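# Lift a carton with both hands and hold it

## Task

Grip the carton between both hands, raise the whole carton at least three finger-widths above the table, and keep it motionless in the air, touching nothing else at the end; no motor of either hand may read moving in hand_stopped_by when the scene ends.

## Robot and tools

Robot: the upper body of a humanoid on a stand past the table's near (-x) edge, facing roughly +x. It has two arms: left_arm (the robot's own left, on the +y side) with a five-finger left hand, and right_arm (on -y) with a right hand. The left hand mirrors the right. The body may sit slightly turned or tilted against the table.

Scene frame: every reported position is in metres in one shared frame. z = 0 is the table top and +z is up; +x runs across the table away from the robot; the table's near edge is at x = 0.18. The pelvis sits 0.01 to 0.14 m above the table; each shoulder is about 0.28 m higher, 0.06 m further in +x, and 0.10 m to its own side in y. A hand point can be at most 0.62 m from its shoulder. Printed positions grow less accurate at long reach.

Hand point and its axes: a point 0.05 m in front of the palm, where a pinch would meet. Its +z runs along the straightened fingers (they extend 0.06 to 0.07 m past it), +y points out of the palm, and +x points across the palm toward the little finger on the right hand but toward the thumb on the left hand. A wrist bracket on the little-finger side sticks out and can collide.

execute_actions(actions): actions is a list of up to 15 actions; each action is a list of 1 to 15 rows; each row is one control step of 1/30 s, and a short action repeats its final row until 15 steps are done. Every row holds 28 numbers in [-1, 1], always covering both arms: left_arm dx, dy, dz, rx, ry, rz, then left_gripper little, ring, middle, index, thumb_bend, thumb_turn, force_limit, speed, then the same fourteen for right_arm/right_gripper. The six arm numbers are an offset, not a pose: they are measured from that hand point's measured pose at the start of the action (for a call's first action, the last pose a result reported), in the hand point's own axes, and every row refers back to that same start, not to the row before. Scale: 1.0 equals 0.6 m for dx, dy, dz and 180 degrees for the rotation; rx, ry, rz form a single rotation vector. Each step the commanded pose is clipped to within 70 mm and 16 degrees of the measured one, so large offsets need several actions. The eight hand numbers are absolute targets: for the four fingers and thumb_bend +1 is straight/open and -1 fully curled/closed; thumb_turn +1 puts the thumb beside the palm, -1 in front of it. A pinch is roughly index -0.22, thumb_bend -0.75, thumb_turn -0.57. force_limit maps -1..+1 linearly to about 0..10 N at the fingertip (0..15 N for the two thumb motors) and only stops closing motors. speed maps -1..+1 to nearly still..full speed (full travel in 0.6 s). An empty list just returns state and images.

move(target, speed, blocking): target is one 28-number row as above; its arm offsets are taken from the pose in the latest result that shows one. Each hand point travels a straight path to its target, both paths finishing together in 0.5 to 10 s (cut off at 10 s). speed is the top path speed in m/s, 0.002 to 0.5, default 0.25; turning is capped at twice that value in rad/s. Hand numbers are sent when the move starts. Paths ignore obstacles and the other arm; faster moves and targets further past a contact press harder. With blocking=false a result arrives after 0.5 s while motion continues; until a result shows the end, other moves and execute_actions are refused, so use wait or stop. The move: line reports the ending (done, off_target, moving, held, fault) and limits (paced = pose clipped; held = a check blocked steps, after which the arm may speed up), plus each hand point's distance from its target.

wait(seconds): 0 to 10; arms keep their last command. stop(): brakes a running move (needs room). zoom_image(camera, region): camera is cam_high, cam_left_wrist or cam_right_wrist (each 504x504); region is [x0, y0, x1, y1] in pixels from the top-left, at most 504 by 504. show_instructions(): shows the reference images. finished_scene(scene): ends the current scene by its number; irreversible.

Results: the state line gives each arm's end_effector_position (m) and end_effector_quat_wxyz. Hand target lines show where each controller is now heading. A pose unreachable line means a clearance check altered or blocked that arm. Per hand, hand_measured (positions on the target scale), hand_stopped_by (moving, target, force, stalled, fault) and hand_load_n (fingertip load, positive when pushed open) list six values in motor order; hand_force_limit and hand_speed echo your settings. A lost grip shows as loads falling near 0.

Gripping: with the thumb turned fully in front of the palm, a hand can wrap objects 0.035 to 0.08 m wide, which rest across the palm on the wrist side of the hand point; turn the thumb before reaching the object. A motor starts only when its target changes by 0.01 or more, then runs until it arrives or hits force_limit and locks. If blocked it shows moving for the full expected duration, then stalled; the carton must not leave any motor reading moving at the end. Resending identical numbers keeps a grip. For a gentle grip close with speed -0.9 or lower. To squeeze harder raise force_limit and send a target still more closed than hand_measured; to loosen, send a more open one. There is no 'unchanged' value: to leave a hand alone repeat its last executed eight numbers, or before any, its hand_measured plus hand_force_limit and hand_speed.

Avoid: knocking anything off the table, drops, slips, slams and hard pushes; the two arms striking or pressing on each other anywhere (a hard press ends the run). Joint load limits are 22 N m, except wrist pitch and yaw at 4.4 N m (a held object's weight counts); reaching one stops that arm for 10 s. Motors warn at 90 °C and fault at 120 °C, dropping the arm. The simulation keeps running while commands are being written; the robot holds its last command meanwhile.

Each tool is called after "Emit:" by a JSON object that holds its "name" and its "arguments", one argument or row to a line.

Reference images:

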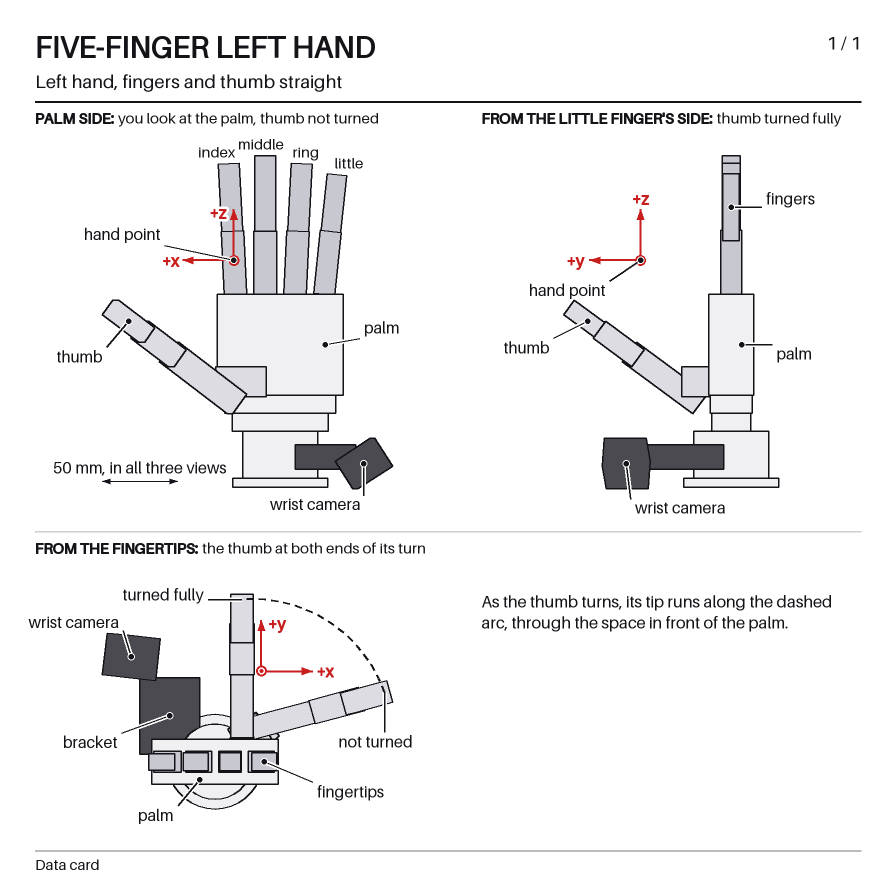

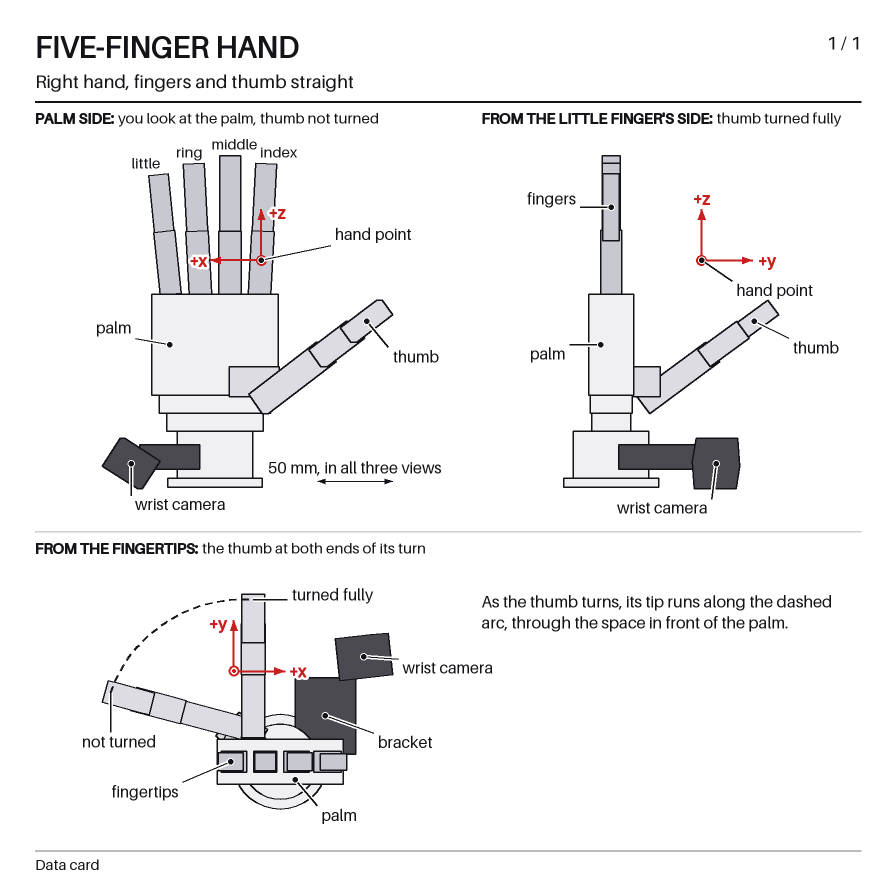

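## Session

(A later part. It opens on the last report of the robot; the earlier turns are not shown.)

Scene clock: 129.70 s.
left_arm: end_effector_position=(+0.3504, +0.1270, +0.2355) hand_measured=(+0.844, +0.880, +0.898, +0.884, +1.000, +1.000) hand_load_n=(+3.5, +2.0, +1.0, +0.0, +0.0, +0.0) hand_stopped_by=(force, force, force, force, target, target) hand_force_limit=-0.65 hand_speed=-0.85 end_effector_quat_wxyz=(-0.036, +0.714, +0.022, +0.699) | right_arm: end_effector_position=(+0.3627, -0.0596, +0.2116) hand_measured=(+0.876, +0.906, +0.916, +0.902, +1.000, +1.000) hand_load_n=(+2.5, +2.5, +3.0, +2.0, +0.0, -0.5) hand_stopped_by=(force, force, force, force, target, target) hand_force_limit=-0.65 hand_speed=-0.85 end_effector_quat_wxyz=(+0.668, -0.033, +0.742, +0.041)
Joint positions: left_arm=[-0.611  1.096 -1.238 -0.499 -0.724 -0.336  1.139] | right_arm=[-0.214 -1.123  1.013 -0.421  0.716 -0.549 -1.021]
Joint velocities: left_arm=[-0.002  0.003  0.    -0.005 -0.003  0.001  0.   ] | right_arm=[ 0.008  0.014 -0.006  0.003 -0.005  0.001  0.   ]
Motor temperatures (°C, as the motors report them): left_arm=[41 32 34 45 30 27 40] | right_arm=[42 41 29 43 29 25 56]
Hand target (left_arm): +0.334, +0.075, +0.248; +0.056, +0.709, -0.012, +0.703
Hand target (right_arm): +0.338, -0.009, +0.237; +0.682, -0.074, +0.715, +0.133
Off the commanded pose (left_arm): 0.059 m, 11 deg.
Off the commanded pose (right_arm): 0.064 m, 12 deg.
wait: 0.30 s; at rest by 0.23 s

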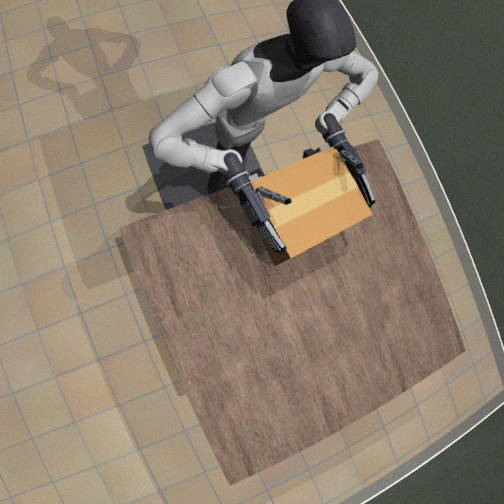

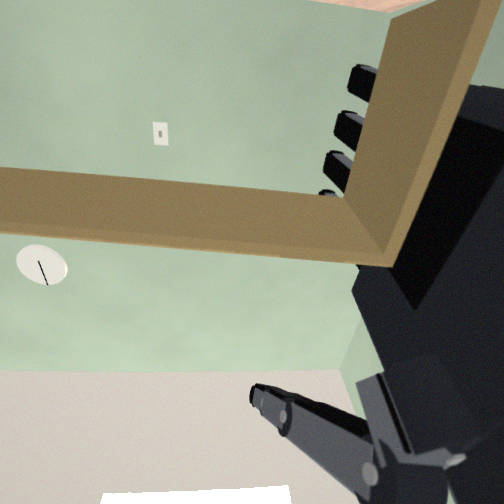

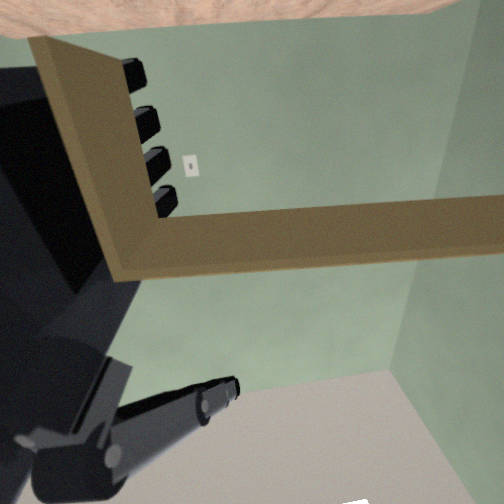

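Emit:
{"name": "execute_actions", "arguments": {
  "actions": [
    [[0.019,0.093,-0.029,-0.057,0.002,-0.025,0.75,0.75,0.75,0.75,1,1,-0.65,-0.85,-0.035,0.098,-0.027,-0.061,-0.017,0.019,0.75,0.75,0.75,0.75,1,1,-0.65,-0.85],[0.022,0.093,-0.029,-0.057,0.002,-0.025,0.75,0.75,0.75,0.75,1,1,-0.65,-0.85,-0.038,0.098,-0.027,-0.061,-0.017,0.019,0.75,0.75,0.75,0.75,1,1,-0.65,-0.85],[0.026,0.094,-0.029,-0.057,0.002,-0.025,0.75,0.75,0.75,0.75,1,1,-0.65,-0.85,-0.042,0.099,-0.027,-0.061,-0.017,0.019,0.75,0.75,0.75,0.75,1,1,-0.65,-0.85],[0.03,0.094,-0.029,-0.057,0.002,-0.025,0.75,0.75,0.75,0.75,1,1,-0.65,-0.85,-0.046,0.099,-0.028,-0.061,-0.017,0.019,0.75,0.75,0.75,0.75,1,1,-0.65,-0.85],[0.034,0.094,-0.029,-0.057,0.002,-0.025,0.75,0.75,0.75,0.75,1,1,-0.65,-0.85,-0.051,0.1,-0.028,-0.061,-0.017,0.019,0.75,0.75,0.75,0.75,1,1,-0.65,-0.85],[0.039,0.095,-0.029,-0.057,0.002,-0.025,0.75,0.75,0.75,0.75,1,1,-0.65,-0.85,-0.056,0.1,-0.029,-0.061,-0.017,0.019,0.75,0.75,0.75,0.75,1,1,-0.65,-0.85],[0.043,0.095,-0.029,-0.057,0.002,-0.025,0.75,0.75,0.75,0.75,1,1,-0.65,-0.85,-0.06,0.101,-0.029,-0.061,-0.017,0.019,0.75,0.75,0.75,0.75,1,1,-0.65,-0.85],[0.048,0.095,-0.029,-0.057,0.002,-0.025,0.75,0.75,0.75,0.75,1,1,-0.65,-0.85,-0.065,0.101,-0.03,-0.061,-0.017,0.019,0.75,0.75,0.75,0.75,1,1,-0.65,-0.85],[0.052,0.096,-0.029,-0.057,0.002,-0.025,0.75,0.75,0.75,0.75,1,1,-0.65,-0.85,-0.07,0.102,-0.03,-0.061,-0.017,0.019,0.75,0.75,0.75,0.75,1,1,-0.65,-0.85],[0.057,0.096,-0.03,-0.057,0.002,-0.025,0.75,0.75,0.75,0.75,1,1,-0.65,-0.85,-0.075,0.102,-0.031,-0.061,-0.017,0.019,0.75,0.75,0.75,0.75,1,1,-0.65,-0.85],[0.061,0.096,-0.03,-0.057,0.002,-0.025,0.75,0.75,0.75,0.75,1,1,-0.65,-0.85,-0.079,0.102,-0.031,-0.061,-0.017,0.019,0.75,0.75,0.75,0.75,1,1,-0.65,-0.85],[0.066,0.096,-0.03,-0.057,0.002,-0.025,0.75,0.75,0.75,0.75,1,1,-0.65,-0.85,-0.084,0.102,-0.032,-0.061,-0.017,0.019,0.75,0.75,0.75,0.75,1,1,-0.65,-0.85],[0.07,0.096,-0.03,-0.057,0.002,-0.025,0.75,0.75,0.75,0.75,1,1,-0.65,-0.85,-0.089,0.102,-0.032,-0.061,-0.017,0.019,0.75,0.75,0.75,0.75,1,1,-0.65,-0.85],[0.074,0.096,-0.03,-0.057,0.002,-0.025,0.75,0.75,0.75,0.75,1,1,-0.65,-0.85,-0.093,0.102,-0.033,-0.061,-0.017,0.019,0.75,0.75,0.75,0.75,1,1,-0.65,-0.85],[0.077,0.096,-0.03,-0.057,0.002,-0.025,0.75,0.75,0.75,0.75,1,1,-0.65,-0.85,-0.096,0.102,-0.033,-0.061,-0.017,0.019,0.75,0.75,0.75,0.75,1,1,-0.65,-0.85]]
  ]
}}

Emit:
{"name": "wait", "arguments": {
  "seconds": 1.5
}}

Scene clock: 131.03 s.
left_arm: end_effector_position=(+0.3505, +0.1270, +0.2628) hand_measured=(+0.844, +0.880, +0.898, +0.884, +1.000, +1.000) hand_load_n=(+1.5, +1.0, +0.5, +0.0, +0.0, +0.0) hand_stopped_by=(force, force, force, force, target, target) hand_force_limit=-0.65 hand_speed=-0.85 end_effector_quat_wxyz=(-0.043, +0.716, +0.024, +0.696) | right_arm: end_effector_position=(+0.3632, -0.0563, +0.2427) hand_measured=(+0.876, +0.904, +0.916, +0.902, +1.000, +1.000) hand_load_n=(+1.0, +1.0, +1.0, +0.0, +0.0, -0.5) hand_stopped_by=(force, force, force, force, target, target) hand_force_limit=-0.65 hand_speed=-0.85 end_effector_quat_wxyz=(+0.670, -0.038, +0.740, +0.037)
Joint positions: left_arm=[-0.709  1.176 -1.242 -0.659 -0.819 -0.245  1.219] | right_arm=[-0.282 -1.258  1.027 -0.601  0.775 -0.488 -1.109]
Joint velocities: left_arm=[-0.276  0.183  0.    -0.396 -0.334  0.209  0.186] | right_arm=[-0.163 -0.347 -0.012 -0.439  0.186  0.153 -0.196]
Motor temperatures (°C, as the motors report them): left_arm=[42 32 34 45 30 27 41] | right_arm=[43 41 29 44 29 25 58]
Hand target (left_arm): +0.332, +0.073, +0.283; +0.057, +0.709, -0.014, +0.703
Hand target (right_arm): +0.337, -0.007, +0.274; +0.682, -0.077, +0.715, +0.134
Off the commanded pose (left_arm): 0.064 m, 12 deg.
Off the commanded pose (right_arm): 0.066 m, 12 deg.

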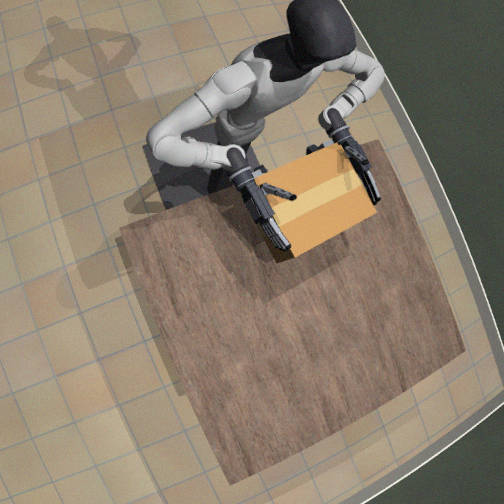

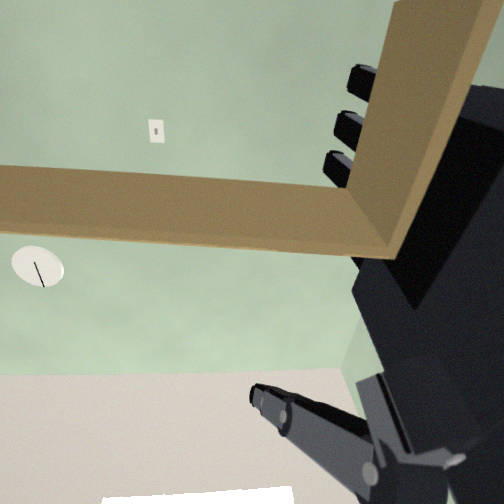

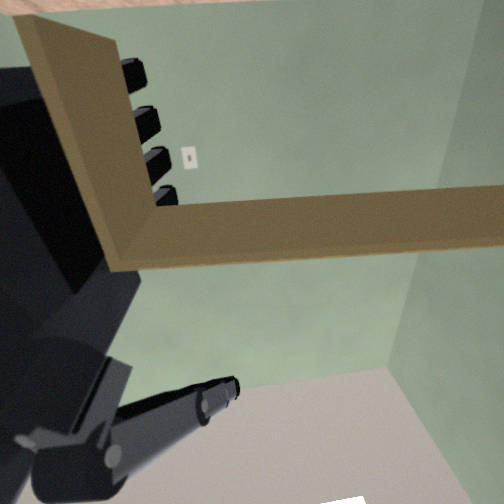

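Scene clock: 132.53 s.
left_arm: end_effector_position=(+0.3505, +0.1268, +0.2665) hand_measured=(+0.844, +0.880, +0.898, +0.884, +1.000, +1.000) hand_load_n=(+1.0, +0.5, +0.0, +0.0, +0.0, +0.0) hand_stopped_by=(force, force, force, force, target, target) hand_force_limit=-0.65 hand_speed=-0.85 end_effector_quat_wxyz=(-0.043, +0.718, +0.025, +0.695) | right_arm: end_effector_position=(+0.3633, -0.0561, +0.2469) hand_measured=(+0.876, +0.904, +0.916, +0.902, +1.000, +1.000) hand_load_n=(+0.5, +0.5, +0.5, +0.0, +0.0, +0.0) hand_stopped_by=(force, force, force, force, target, target) hand_force_limit=-0.65 hand_speed=-0.85 end_effector_quat_wxyz=(+0.670, -0.039, +0.741, +0.035)
Joint positions: left_arm=[-0.727  1.187 -1.243 -0.682 -0.839 -0.232  1.231] | right_arm=[-0.293 -1.28   1.028 -0.627  0.787 -0.478 -1.121]
Joint velocities: left_arm=[ 0.002 -0.003  0.002 -0.006 -0.009  0.     0.   ] | right_arm=[0.    0.008 0.005 0.    0.017 0.    0.   ]
Motor temperatures (°C, as the motors report them): left_arm=[42 32 34 46 30 27 42] | right_arm=[43 41 29 45 29 25 60]
Hand target (left_arm): +0.332, +0.073, +0.283; +0.057, +0.709, -0.014, +0.703
Hand target (right_arm): +0.337, -0.007, +0.274; +0.682, -0.077, +0.715, +0.134
Off the commanded pose (left_arm): 0.063 m, 12 deg.
Off the commanded pose (right_arm): 0.064 m, 12 deg.
wait: 1.50 s; at rest by 0.23 s

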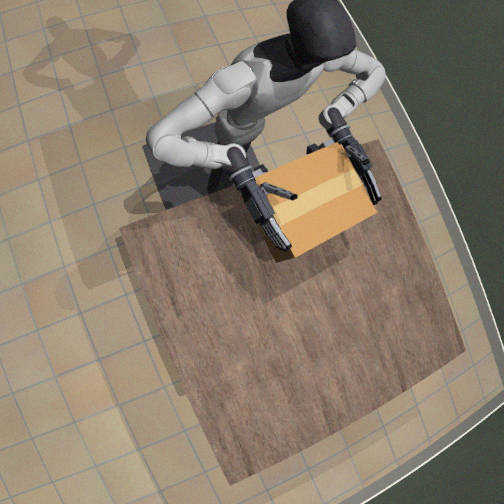

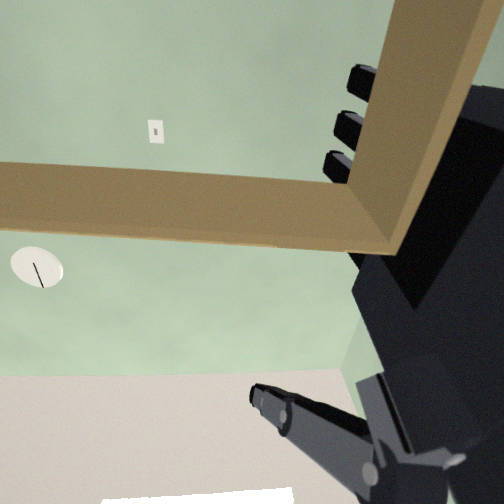

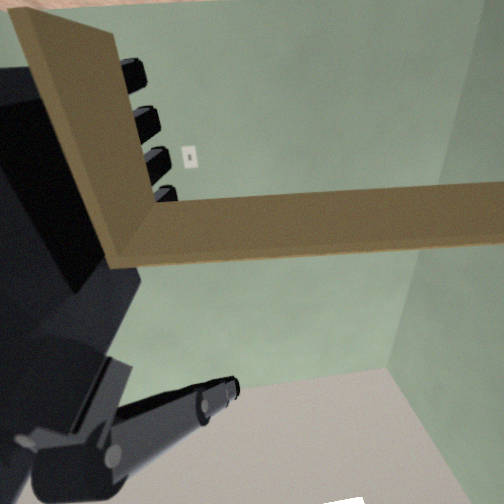

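Emit:
{"name": "execute_actions", "arguments": {
  "actions": [
    [[0.025,0.097,-0.03,-0.064,0.007,-0.027,0.7,0.7,0.7,0.75,1,1,-0.65,-0.85,-0.039,0.096,-0.029,-0.064,-0.018,0.023,0.7,0.7,0.7,0.75,1,1,-0.65,-0.85],[0.025,0.098,-0.03,-0.065,0.007,-0.027,0.7,0.7,0.7,0.75,1,1,-0.65,-0.85,-0.039,0.096,-0.029,-0.065,-0.018,0.023,0.7,0.7,0.7,0.75,1,1,-0.65,-0.85],[0.025,0.098,-0.031,-0.066,0.007,-0.027,0.7,0.7,0.7,0.75,1,1,-0.65,-0.85,-0.039,0.097,-0.029,-0.066,-0.018,0.023,0.7,0.7,0.7,0.75,1,1,-0.65,-0.85],[0.025,0.099,-0.031,-0.067,0.007,-0.027,0.7,0.7,0.7,0.75,1,1,-0.65,-0.85,-0.039,0.097,-0.03,-0.067,-0.018,0.023,0.7,0.7,0.7,0.75,1,1,-0.65,-0.85],[0.025,0.099,-0.031,-0.068,0.007,-0.027,0.7,0.7,0.7,0.75,1,1,-0.65,-0.85,-0.039,0.098,-0.03,-0.068,-0.018,0.023,0.7,0.7,0.7,0.75,1,1,-0.65,-0.85],[0.026,0.1,-0.032,-0.069,0.007,-0.027,0.7,0.7,0.7,0.75,1,1,-0.65,-0.85,-0.04,0.098,-0.03,-0.069,-0.018,0.023,0.7,0.7,0.7,0.75,1,1,-0.65,-0.85],[0.027,0.1,-0.032,-0.07,0.008,-0.027,0.7,0.7,0.7,0.75,1,1,-0.65,-0.85,-0.041,0.099,-0.031,-0.07,-0.019,0.023,0.7,0.7,0.7,0.75,1,1,-0.65,-0.85],[0.029,0.101,-0.032,-0.071,0.009,-0.027,0.7,0.7,0.7,0.75,1,1,-0.65,-0.85,-0.043,0.099,-0.031,-0.071,-0.02,0.023,0.7,0.7,0.7,0.75,1,1,-0.65,-0.85],[0.031,0.101,-0.032,-0.072,0.01,-0.027,0.7,0.7,0.7,0.75,1,1,-0.65,-0.85,-0.045,0.099,-0.031,-0.072,-0.021,0.023,0.7,0.7,0.7,0.75,1,1,-0.65,-0.85],[0.033,0.101,-0.032,-0.072,0.011,-0.027,0.7,0.7,0.7,0.75,1,1,-0.65,-0.85,-0.047,0.099,-0.031,-0.072,-0.022,0.023,0.7,0.7,0.7,0.75,1,1,-0.65,-0.85],[0.035,0.101,-0.032,-0.073,0.012,-0.027,0.7,0.7,0.7,0.75,1,1,-0.65,-0.85,-0.049,0.099,-0.031,-0.073,-0.023,0.023,0.7,0.7,0.7,0.75,1,1,-0.65,-0.85],[0.037,0.101,-0.032,-0.073,0.013,-0.027,0.7,0.7,0.7,0.75,1,1,-0.65,-0.85,-0.051,0.099,-0.031,-0.073,-0.024,0.023,0.7,0.7,0.7,0.75,1,1,-0.65,-0.85],[0.039,0.101,-0.032,-0.073,0.014,-0.027,0.7,0.7,0.7,0.75,1,1,-0.65,-0.85,-0.053,0.099,-0.031,-0.073,-0.025,0.023,0.7,0.7,0.7,0.75,1,1,-0.65,-0.85],[0.041,0.101,-0.032,-0.073,0.015,-0.027,0.7,0.7,0.7,0.75,1,1,-0.65,-0.85,-0.055,0.099,-0.031,-0.073,-0.026,0.023,0.7,0.7,0.7,0.75,1,1,-0.65,-0.85],[0.042,0.101,-0.032,-0.073,0.016,-0.027,0.7,0.7,0.7,0.75,1,1,-0.65,-0.85,-0.056,0.099,-0.031,-0.073,-0.027,0.023,0.7,0.7,0.7,0.75,1,1,-0.65,-0.85]]
  ]
}}

Emit:
{"name": "wait", "arguments": {
  "seconds": 1.5
}}

Scene clock: 143.67 s.
left_arm: end_effector_position=(+0.3357, +0.0665, +0.2908) hand_measured=(+0.836, +0.872, +0.874, +0.884, +1.000, +1.000) hand_load_n=(+0.0, +0.0, +0.0, +0.0, +0.0, +0.0) hand_stopped_by=(force, force, force, force, target, target) hand_force_limit=-0.65 hand_speed=-0.85 end_effector_quat_wxyz=(+0.068, +0.699, -0.025, +0.712) | right_arm: end_effector_position=(+0.3629, -0.0551, +0.2473) hand_measured=(+0.870, +0.898, +0.908, +0.902, +1.000, +1.000) hand_load_n=(+0.0, +0.0, +0.0, +0.0, +0.0, +0.0) hand_stopped_by=(force, force, force, force, target, target) hand_force_limit=-0.65 hand_speed=-0.85 end_effector_quat_wxyz=(+0.669, -0.043, +0.741, +0.040)
Joint positions: left_arm=[-0.792  1.089 -1.271 -0.715 -0.826 -0.23   1.104] | right_arm=[-0.305 -1.292  1.043 -0.625  0.795 -0.493 -1.109]
Joint velocities: left_arm=[ 0.011  0.002 -0.014 -0.006  0.005  0.     0.   ] | right_arm=[-0.003  0.     0.009 -0.003  0.008  0.     0.   ]
Motor temperatures (°C, as the motors report them): left_arm=[41 31 35 43 30 26 33] | right_arm=[41 42 29 41 29 23 44]
Hand target (left_arm): +0.336, +0.067, +0.291; +0.068, +0.699, -0.024, +0.712
Hand target (right_arm): +0.364, -0.056, +0.247; +0.669, -0.043, +0.741, +0.038
Off the commanded pose (left_arm): 0.003 m, 0 deg.
Off the commanded pose (right_arm): 0.070 m, 14 deg.
TORQUE FAULT: the external load on joint 7 (wrist yaw) of the right arm reached its load limit, and that arm stopped for 10 seconds. That time counts as 20 of the actions that you can send in this scene. A torque fault stops only its own arm. That arm's remaining commands of this call were not run. That arm holds where it stopped, with its grip as last carried out, and accepts commands again: back off and push less far. That arm stops again, at the same cost, whenever a joint's load reaches its limit.

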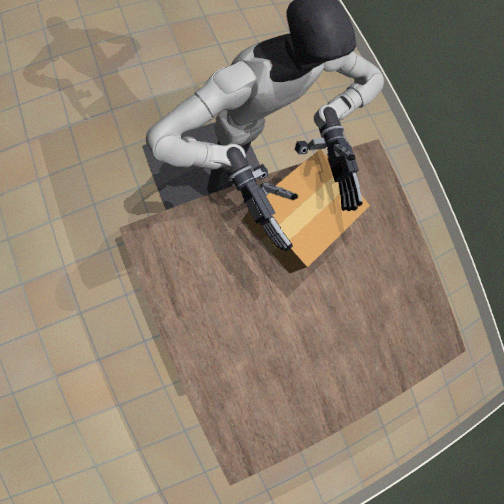

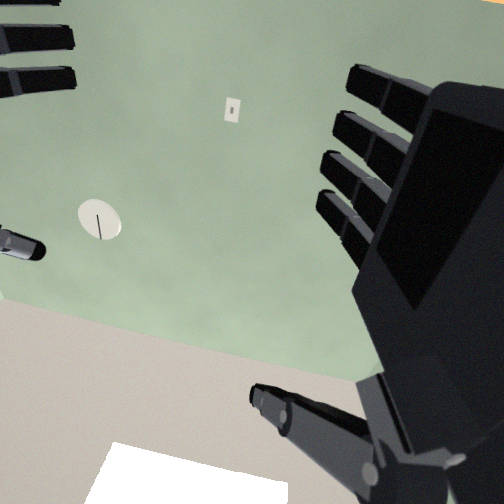

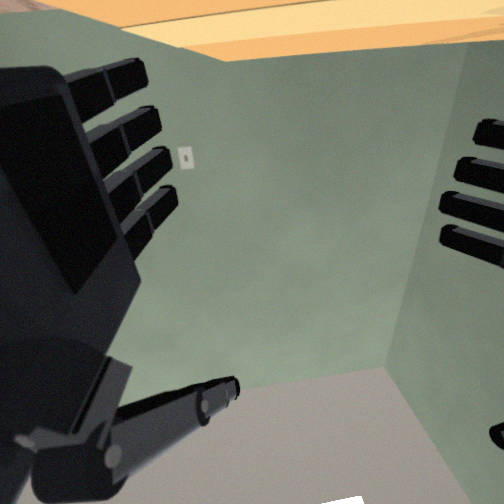

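not run: a fault stop came before this call.

Emit:
{"name": "zoom_image", "arguments": {
  "camera": "cam_high",
  "region": [200, 110, 400, 310]
}}

Region (200, 110, 400, 310) of cam_high's 504x504 image, scaled by 2.520, with more detail than that image has.

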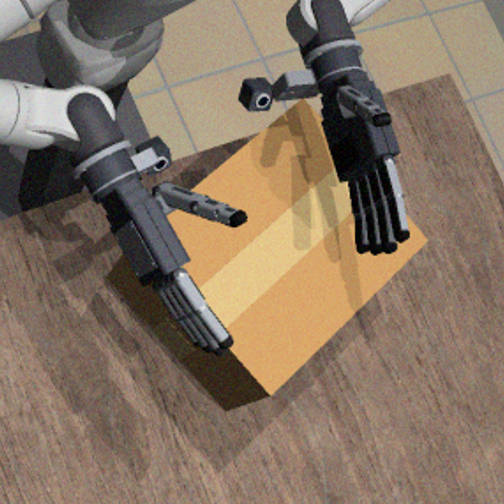

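Emit:
{"name": "move", "arguments": {
  "target": [0,-0.1475,-0.053,0.159,-0.027,0.014,0.9,0.92,0.93,1,1,1,-0.65,0,-0.031,-0.026,0.06,-0.079,0.003,-0.009,0.9,0.92,0.93,1,1,1,-0.65,0],
  "speed": 0.25
}}

Emit:
{"name": "zoom_image", "arguments": {
  "camera": "cam_high",
  "region": [200, 110, 400, 310]
}}

Scene clock: 146.53 s.
left_arm: end_effector_position=(+0.3156, +0.1560, +0.2837) hand_measured=(+0.900, +0.920, +0.930, +1.000, +1.000, +1.000) hand_load_n=(+0.0, +0.0, +0.0, +0.0, +0.0, +0.0) hand_stopped_by=(target, target, target, target, target, target) hand_force_limit=-0.65 hand_speed=0.00 end_effector_quat_wxyz=(-0.124, +0.722, +0.126, +0.669) | right_arm: end_effector_position=(+0.4015, -0.0627, +0.2642) hand_measured=(+0.900, +0.920, +0.930, +1.000, +1.000, +1.000) hand_load_n=(+0.0, +0.0, +0.0, +0.0, +0.0, +0.0) hand_stopped_by=(target, target, target, target, target, target) hand_force_limit=-0.65 hand_speed=0.00 end_effector_quat_wxyz=(+0.657, -0.134, +0.731, +0.128)
Joint positions: left_arm=[-0.464  1.065 -0.972 -1.004 -0.801  0.137  1.603] | right_arm=[-0.437 -1.466  0.987 -0.349  1.232 -0.61  -0.416]
Joint velocities: left_arm=[ 0.038 -0.052  0.063 -0.021 -0.017  0.086  0.   ] | right_arm=[ 0.005  0.006 -0.009 -0.002  0.011  0.     0.   ]
Motor temperatures (°C, as the motors report them): left_arm=[40 31 35 42 30 26 32] | right_arm=[41 42 29 40 28 23 41]
Hand target (left_arm): +0.315, +0.156, +0.283; -0.123, +0.724, +0.127, +0.667
Hand target (right_arm): +0.403, -0.063, +0.264; +0.656, -0.134, +0.732, +0.127
Off the commanded pose (left_arm): 0.002 m, 1 deg.
Off the commanded pose (right_arm): 0.004 m, 1 deg.
joint sent to its limit (left arm) — the command would take joint 7 (wrist yaw) past its upper limit, so that joint was sent only as far as its limit.
move: off_target (right_arm)

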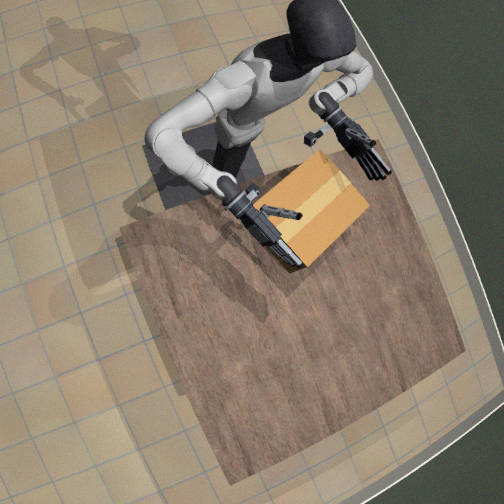

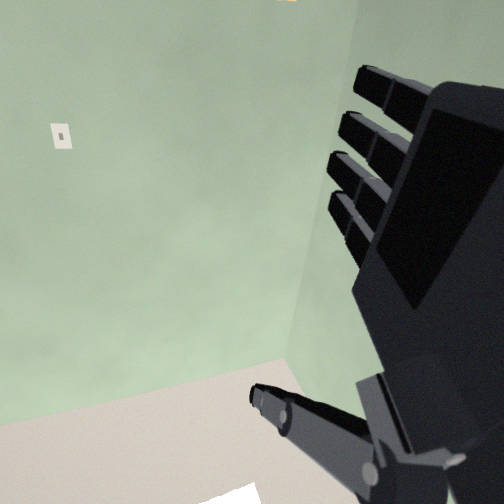

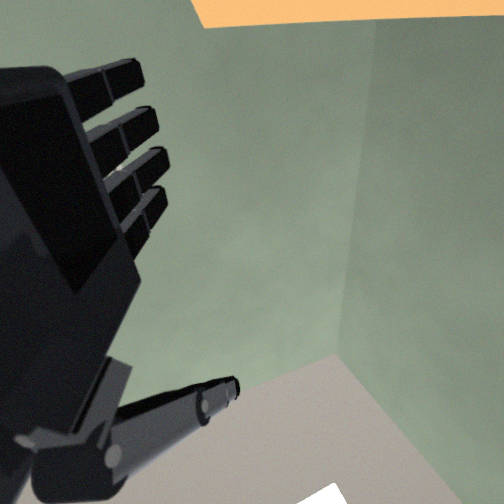

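Region (200, 110, 400, 310) of cam_high's 504x504 image, scaled by 2.520, with more detail than that image has.

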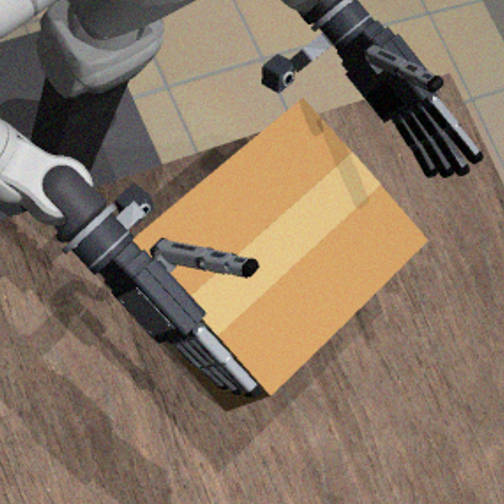

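Emit:
{"name": "move", "arguments": {
  "target": [-0.173,0.002,0.013,0,0,-0.004,0.9,0.92,0.93,1,1,1,-0.65,0,0.158,-0.007,0.009,0.002,0,-0.004,0.9,0.92,0.93,1,1,1,-0.65,0],
  "speed": 0.15
}}

Emit:
{"name": "zoom_image", "arguments": {
  "camera": "cam_high",
  "region": [200, 110, 400, 310]
}}

Scene clock: 147.83 s.
left_arm: end_effector_position=(+0.3149, +0.1603, +0.1777) hand_measured=(+0.900, +0.920, +0.930, +1.000, +1.000, +1.000) hand_load_n=(+0.0, +0.0, +0.0, +0.0, +0.0, +0.0) hand_stopped_by=(target, target, target, target, target, target) hand_force_limit=-0.65 hand_speed=0.00 end_effector_quat_wxyz=(-0.124, +0.723, +0.131, +0.667) | right_arm: end_effector_position=(+0.4016, -0.0739, +0.1679) hand_measured=(+0.900, +0.920, +0.930, +1.000, +1.000, +1.000) hand_load_n=(+0.0, +0.0, +0.0, +0.0, +0.0, +0.0) hand_stopped_by=(target, target, target, target, target, target) hand_force_limit=-0.65 hand_speed=0.00 end_effector_quat_wxyz=(+0.657, -0.129, +0.734, +0.115)
Joint positions: left_arm=[-0.251  0.861 -1.12  -0.361 -0.453 -0.346  1.346] | right_arm=[-0.373 -1.035  1.062  0.198  1.072 -0.781 -0.273]
Joint velocities: left_arm=[-0.006  0.003  0.006  0.008 -0.008 -0.004  0.   ] | right_arm=[ 0.021  0.002  0.002  0.005  0.005 -0.004  0.002]
Motor temperatures (°C, as the motors report them): left_arm=[40 31 35 42 30 26 31] | right_arm=[41 42 29 39 28 23 39]
Hand target (left_arm): +0.315, +0.159, +0.179; -0.123, +0.721, +0.130, +0.669
Hand target (right_arm): +0.402, -0.073, +0.169; +0.659, -0.129, +0.732, +0.116
Off the commanded pose (left_arm): 0.005 m, 1 deg.
Off the commanded pose (right_arm): 0.007 m, 1 deg.
move: off_target (left_arm, right_arm)

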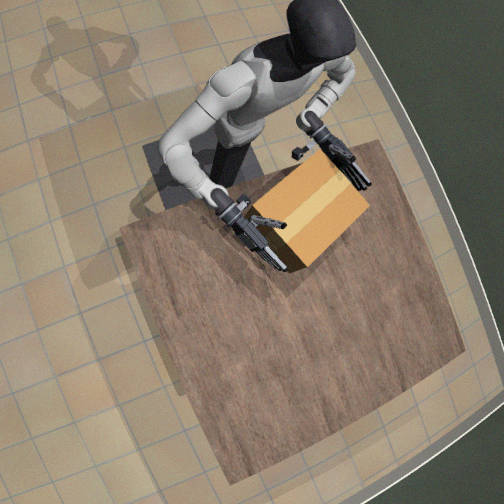

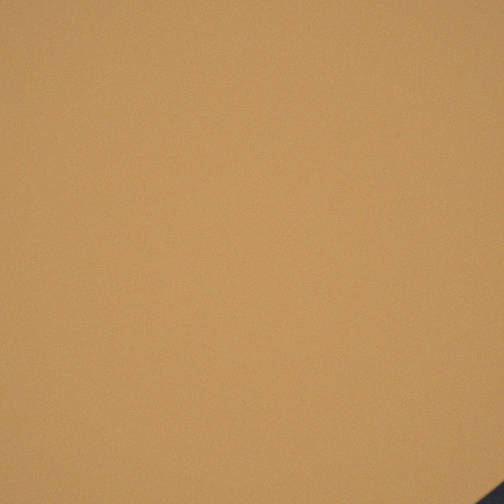

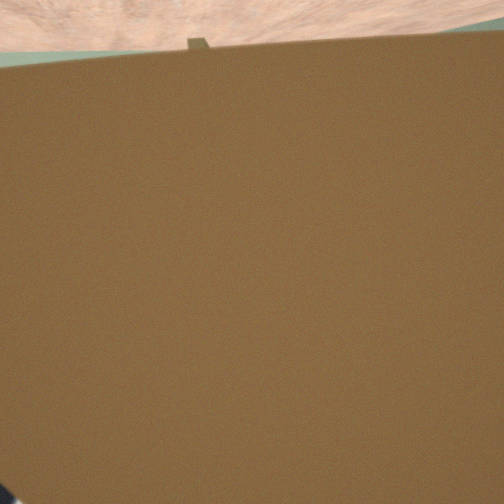

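Region (200, 110, 400, 310) of cam_high's 504x504 image, scaled by 2.520, with more detail than that image has.

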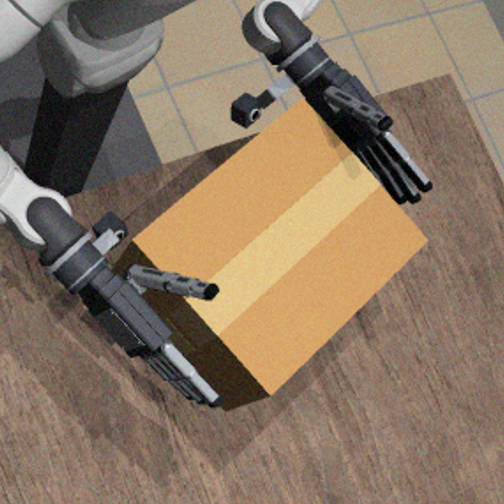

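Emit:
{"name": "move", "arguments": {
  "target": [0.008,0.03,0.04,0,0,0,0.9,0.92,0.93,1,1,1,-0.65,0,-0.003,0.036,0.012,-0.004,0,0,0.9,0.92,0.93,1,1,1,-0.65,0],
  "speed": 0.1
}}

Emit:
{"name": "zoom_image", "arguments": {
  "camera": "cam_high",
  "region": [200, 110, 400, 310]
}}

Scene clock: 148.80 s.
left_arm: end_effector_position=(+0.3419, +0.1529, +0.1800) hand_measured=(+0.900, +0.920, +0.930, +1.000, +1.000, +1.000) hand_load_n=(+0.0, +0.0, +0.0, +0.0, +0.0, +0.0) hand_stopped_by=(target, target, target, target, target, target) hand_force_limit=-0.65 hand_speed=0.00 end_effector_quat_wxyz=(-0.124, +0.723, +0.134, +0.666) | right_arm: end_effector_position=(+0.4010, -0.0523, +0.1686) hand_measured=(+0.900, +0.920, +0.930, +1.000, +1.000, +1.000) hand_load_n=(+0.0, +0.0, +0.0, +0.0, +0.0, +0.0) hand_stopped_by=(target, target, target, target, target, target) hand_force_limit=-0.65 hand_speed=0.00 end_effector_quat_wxyz=(+0.656, -0.131, +0.734, +0.119)
Joint positions: left_arm=[-0.357  0.788 -1.1   -0.307 -0.534 -0.278  1.323] | right_arm=[-0.407 -1.003  1.076  0.147  1.011 -0.726 -0.363]
Joint velocities: left_arm=[-0.006  0.002 -0.009  0.005  0.     0.     0.   ] | right_arm=[ 0.003 -0.006  0.002 -0.006  0.008  0.001 -0.001]
Motor temperatures (°C, as the motors report them): left_arm=[40 31 35 42 30 25 30] | right_arm=[40 43 29 39 28 23 39]
Hand target (left_arm): +0.344, +0.153, +0.180; -0.124, +0.723, +0.134, +0.666
Hand target (right_arm): +0.400, -0.051, +0.168; +0.656, -0.133, +0.733, +0.120
Off the commanded pose (left_arm): 0.002 m, 0 deg.
Off the commanded pose (right_arm): 0.001 m, 0 deg.
move: done

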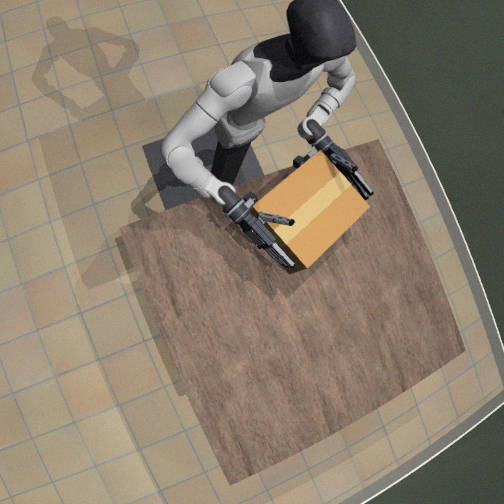

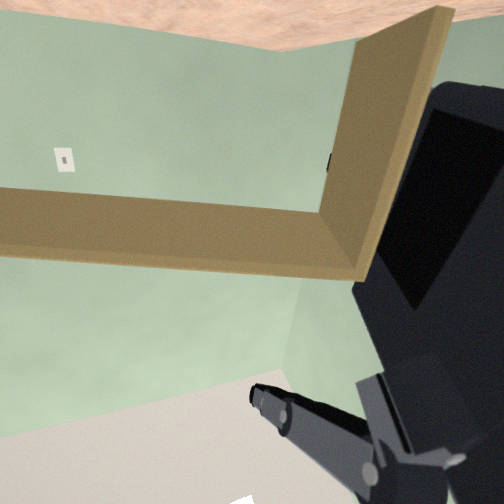

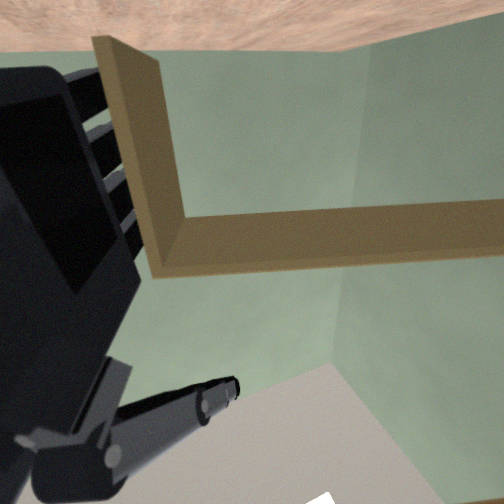

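Region (200, 110, 400, 310) of cam_high's 504x504 image, scaled by 2.520, with more detail than that image has.

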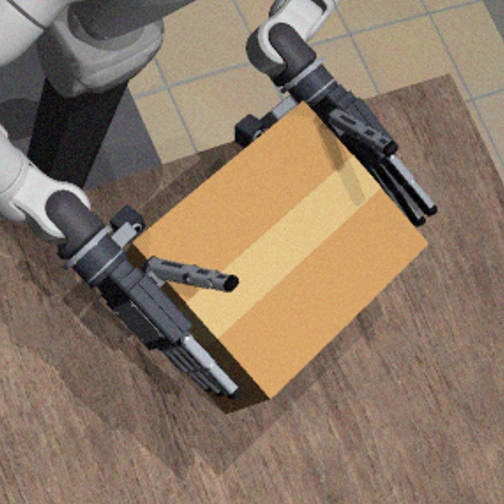

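Emit:
{"name": "execute_actions", "arguments": {
  "actions": [
    [[0,0.001,0,0,0,0,0.9,0.92,0.93,1,1,1,-0.65,0,0,0.002,0.003,0,0,0,0.9,0.92,0.93,1,1,1,-0.65,0],[0,0.003,0,0,0,0,0.9,0.92,0.93,1,1,1,-0.65,0,0,0.005,0.006,0,0,0,0.9,0.92,0.93,1,1,1,-0.65,0],[0,0.005,0,0,0,0,0.9,0.92,0.93,1,1,1,-0.65,0,-0.001,0.009,0.009,0,0,0,0.9,0.92,0.93,1,1,1,-0.65,0],[0,0.008,0,0,0,0,0.9,0.92,0.93,1,1,1,-0.65,0,-0.001,0.013,0.012,0,0,0,0.9,0.92,0.93,1,1,1,-0.65,0],[0,0.011,0,0,0,0,0.9,0.92,0.93,1,1,1,-0.65,0,-0.001,0.017,0.014,0,0,0,0.9,0.92,0.93,1,1,1,-0.65,0],[0,0.014,0,-0.002,0,0,0.9,0.92,0.93,1,1,1,-0.65,0,-0.001,0.021,0.014,0,0,0,0.9,0.92,0.93,1,1,1,-0.65,0],[0,0.018,0,-0.004,0,-0.001,0.9,0.92,0.93,1,1,1,-0.65,0,-0.001,0.025,0.014,-0.002,0,0.001,0.9,0.92,0.93,1,1,1,-0.65,0],[0.001,0.023,-0.001,-0.007,0,-0.002,0.9,0.92,0.93,1,1,1,-0.65,0,-0.002,0.03,0.013,-0.005,0,0.002,0.9,0.92,0.93,1,1,1,-0.65,0],[0.002,0.03,-0.003,-0.011,0,-0.004,0.9,0.92,0.93,1,1,1,-0.65,0,-0.003,0.037,0.011,-0.009,0,0.004,0.9,0.92,0.93,1,1,1,-0.65,0],[0.003,0.038,-0.005,-0.015,0,-0.006,0.9,0.92,0.93,1,1,1,-0.65,0,-0.004,0.045,0.009,-0.013,0,0.006,0.9,0.92,0.93,1,1,1,-0.65,0],[0.005,0.047,-0.007,-0.02,0,-0.008,0.9,0.92,0.93,1,1,1,-0.65,0,-0.006,0.054,0.007,-0.018,0,0.008,0.9,0.92,0.93,1,1,1,-0.65,0],[0.006,0.056,-0.009,-0.025,0,-0.01,0.9,0.92,0.93,1,1,1,-0.65,0,-0.007,0.063,0.005,-0.023,0,0.01,0.9,0.92,0.93,1,1,1,-0.65,0],[0.008,0.065,-0.011,-0.03,0,-0.012,0.9,0.92,0.93,1,1,1,-0.65,0,-0.009,0.072,0.003,-0.028,0,0.012,0.9,0.92,0.93,1,1,1,-0.65,0],[0.009,0.074,-0.013,-0.035,0,-0.014,0.9,0.92,0.93,1,1,1,-0.65,0,-0.01,0.081,0.001,-0.033,0,0.014,0.9,0.92,0.93,1,1,1,-0.65,0],[0.01,0.082,-0.015,-0.04,0,-0.015,0.9,0.92,0.93,1,1,1,-0.65,0,-0.011,0.089,-0.001,-0.038,0,0.015,0.9,0.92,0.93,1,1,1,-0.65,0]]
  ]
}}

Emit:
{"name": "wait", "arguments": {
  "seconds": 0.3
}}

Scene clock: 149.90 s.
left_arm: end_effector_position=(+0.3474, +0.1417, +0.1797) hand_measured=(+0.900, +0.920, +0.930, +1.000, +1.000, +1.000) hand_load_n=(+0.0, +0.0, +0.0, +0.0, +0.0, +0.0) hand_stopped_by=(target, target, target, target, target, target) hand_force_limit=-0.65 hand_speed=0.00 end_effector_quat_wxyz=(-0.119, +0.723, +0.125, +0.669) | right_arm: end_effector_position=(+0.4050, -0.0444, +0.1659) hand_measured=(+0.900, +0.920, +0.930, +1.000, +1.000, +1.000) hand_load_n=(+0.0, +0.0, +0.0, +0.0, +0.0, -0.5) hand_stopped_by=(target, target, target, target, target, target) hand_force_limit=-0.65 hand_speed=0.00 end_effector_quat_wxyz=(+0.649, -0.134, +0.741, +0.109)
Joint positions: left_arm=[-0.393  0.752 -1.119 -0.281 -0.534 -0.258  1.323] | right_arm=[-0.439 -0.999  1.089  0.114  0.994 -0.666 -0.423]
Joint velocities: left_arm=[-0.164 -0.077 -0.114  0.097  0.     0.007 -0.098] | right_arm=[-0.015 -0.193  0.063 -0.144  0.06   0.067  0.   ]
Motor temperatures (°C, as the motors report them): left_arm=[40 31 35 42 30 25 30] | right_arm=[40 43 29 39 28 23 38]
Hand target (left_arm): +0.348, +0.106, +0.188; -0.063, +0.727, +0.109, +0.675
Hand target (right_arm): +0.381, -0.005, +0.176; +0.644, -0.153, +0.728, +0.178
Off the commanded pose (left_arm): 0.039 m, 7 deg.
Off the commanded pose (right_arm): 0.049 m, 8 deg.

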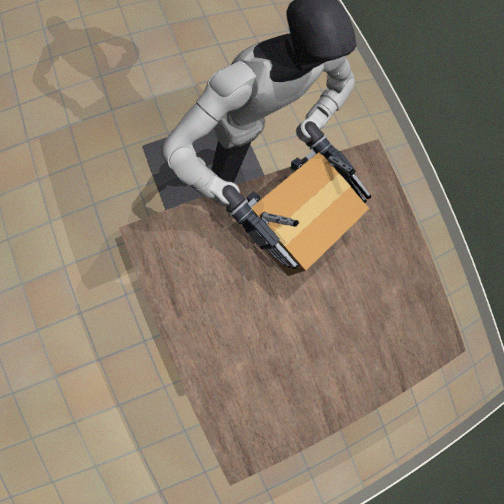

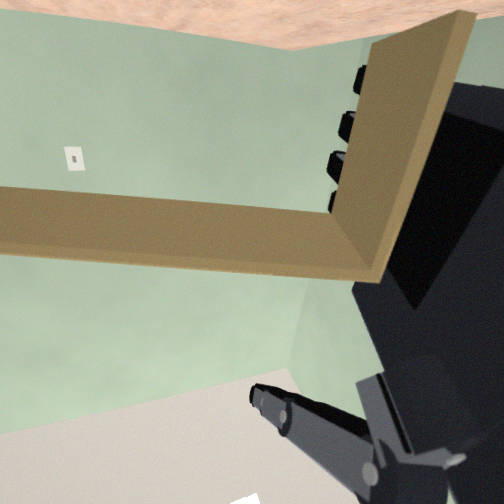

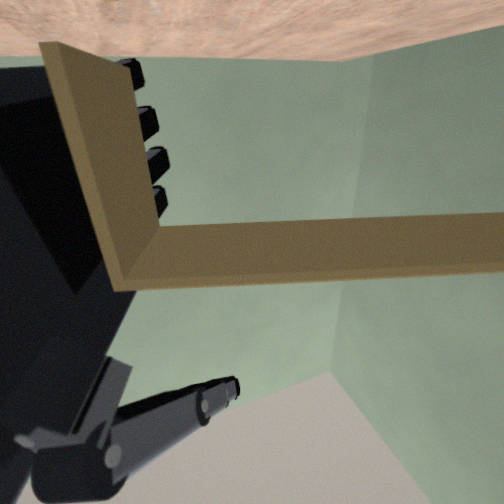

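Scene clock: 150.20 s.
left_arm: end_effector_position=(+0.3487, +0.1375, +0.1801) hand_measured=(+0.900, +0.920, +0.930, +1.000, +1.000, +1.000) hand_load_n=(+0.0, +0.0, +0.0, +0.0, +0.0, +0.0) hand_stopped_by=(target, target, target, target, target, target) hand_force_limit=-0.65 hand_speed=0.00 end_effector_quat_wxyz=(-0.115, +0.723, +0.119, +0.670) | right_arm: end_effector_position=(+0.4044, -0.0461, +0.1653) hand_measured=(+0.900, +0.920, +0.930, +1.000, +1.000, +1.000) hand_load_n=(+0.0, +0.0, +0.0, +0.0, +0.0, -0.5) hand_stopped_by=(target, target, target, target, target, target) hand_force_limit=-0.65 hand_speed=0.00 end_effector_quat_wxyz=(+0.647, -0.136, +0.743, +0.107)
Joint positions: left_arm=[-0.405  0.748 -1.128 -0.276 -0.536 -0.257  1.315] | right_arm=[-0.438 -1.013  1.093  0.105  0.999 -0.662 -0.423]
Joint velocities: left_arm=[ 0.003  0.015  0.018 -0.002  0.003  0.     0.   ] | right_arm=[ 0.002 -0.002  0.     0.    -0.006  0.     0.   ]
Motor temperatures (°C, as the motors report them): left_arm=[40 31 35 42 30 25 30] | right_arm=[40 43 29 39 28 23 38]
Hand target (left_arm): +0.348, +0.106, +0.188; -0.063, +0.727, +0.109, +0.675
Hand target (right_arm): +0.381, -0.005, +0.176; +0.644, -0.153, +0.728, +0.178
Off the commanded pose (left_arm): 0.034 m, 6 deg.
Off the commanded pose (right_arm): 0.050 m, 9 deg.
wait: 0.30 s; at rest by 0.23 s

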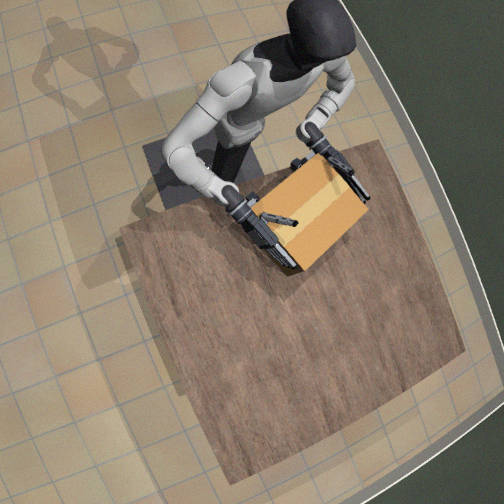

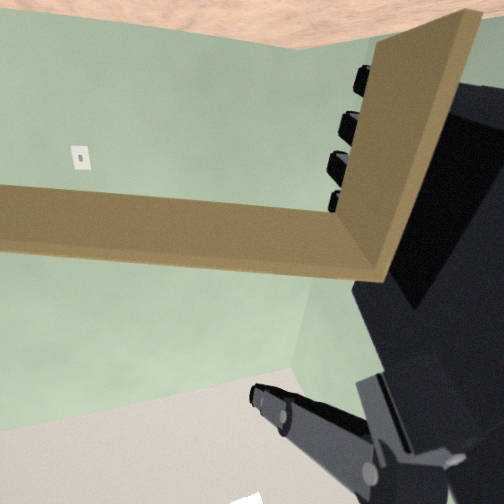

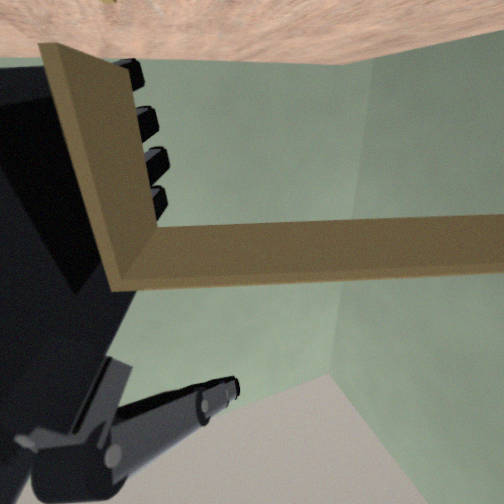

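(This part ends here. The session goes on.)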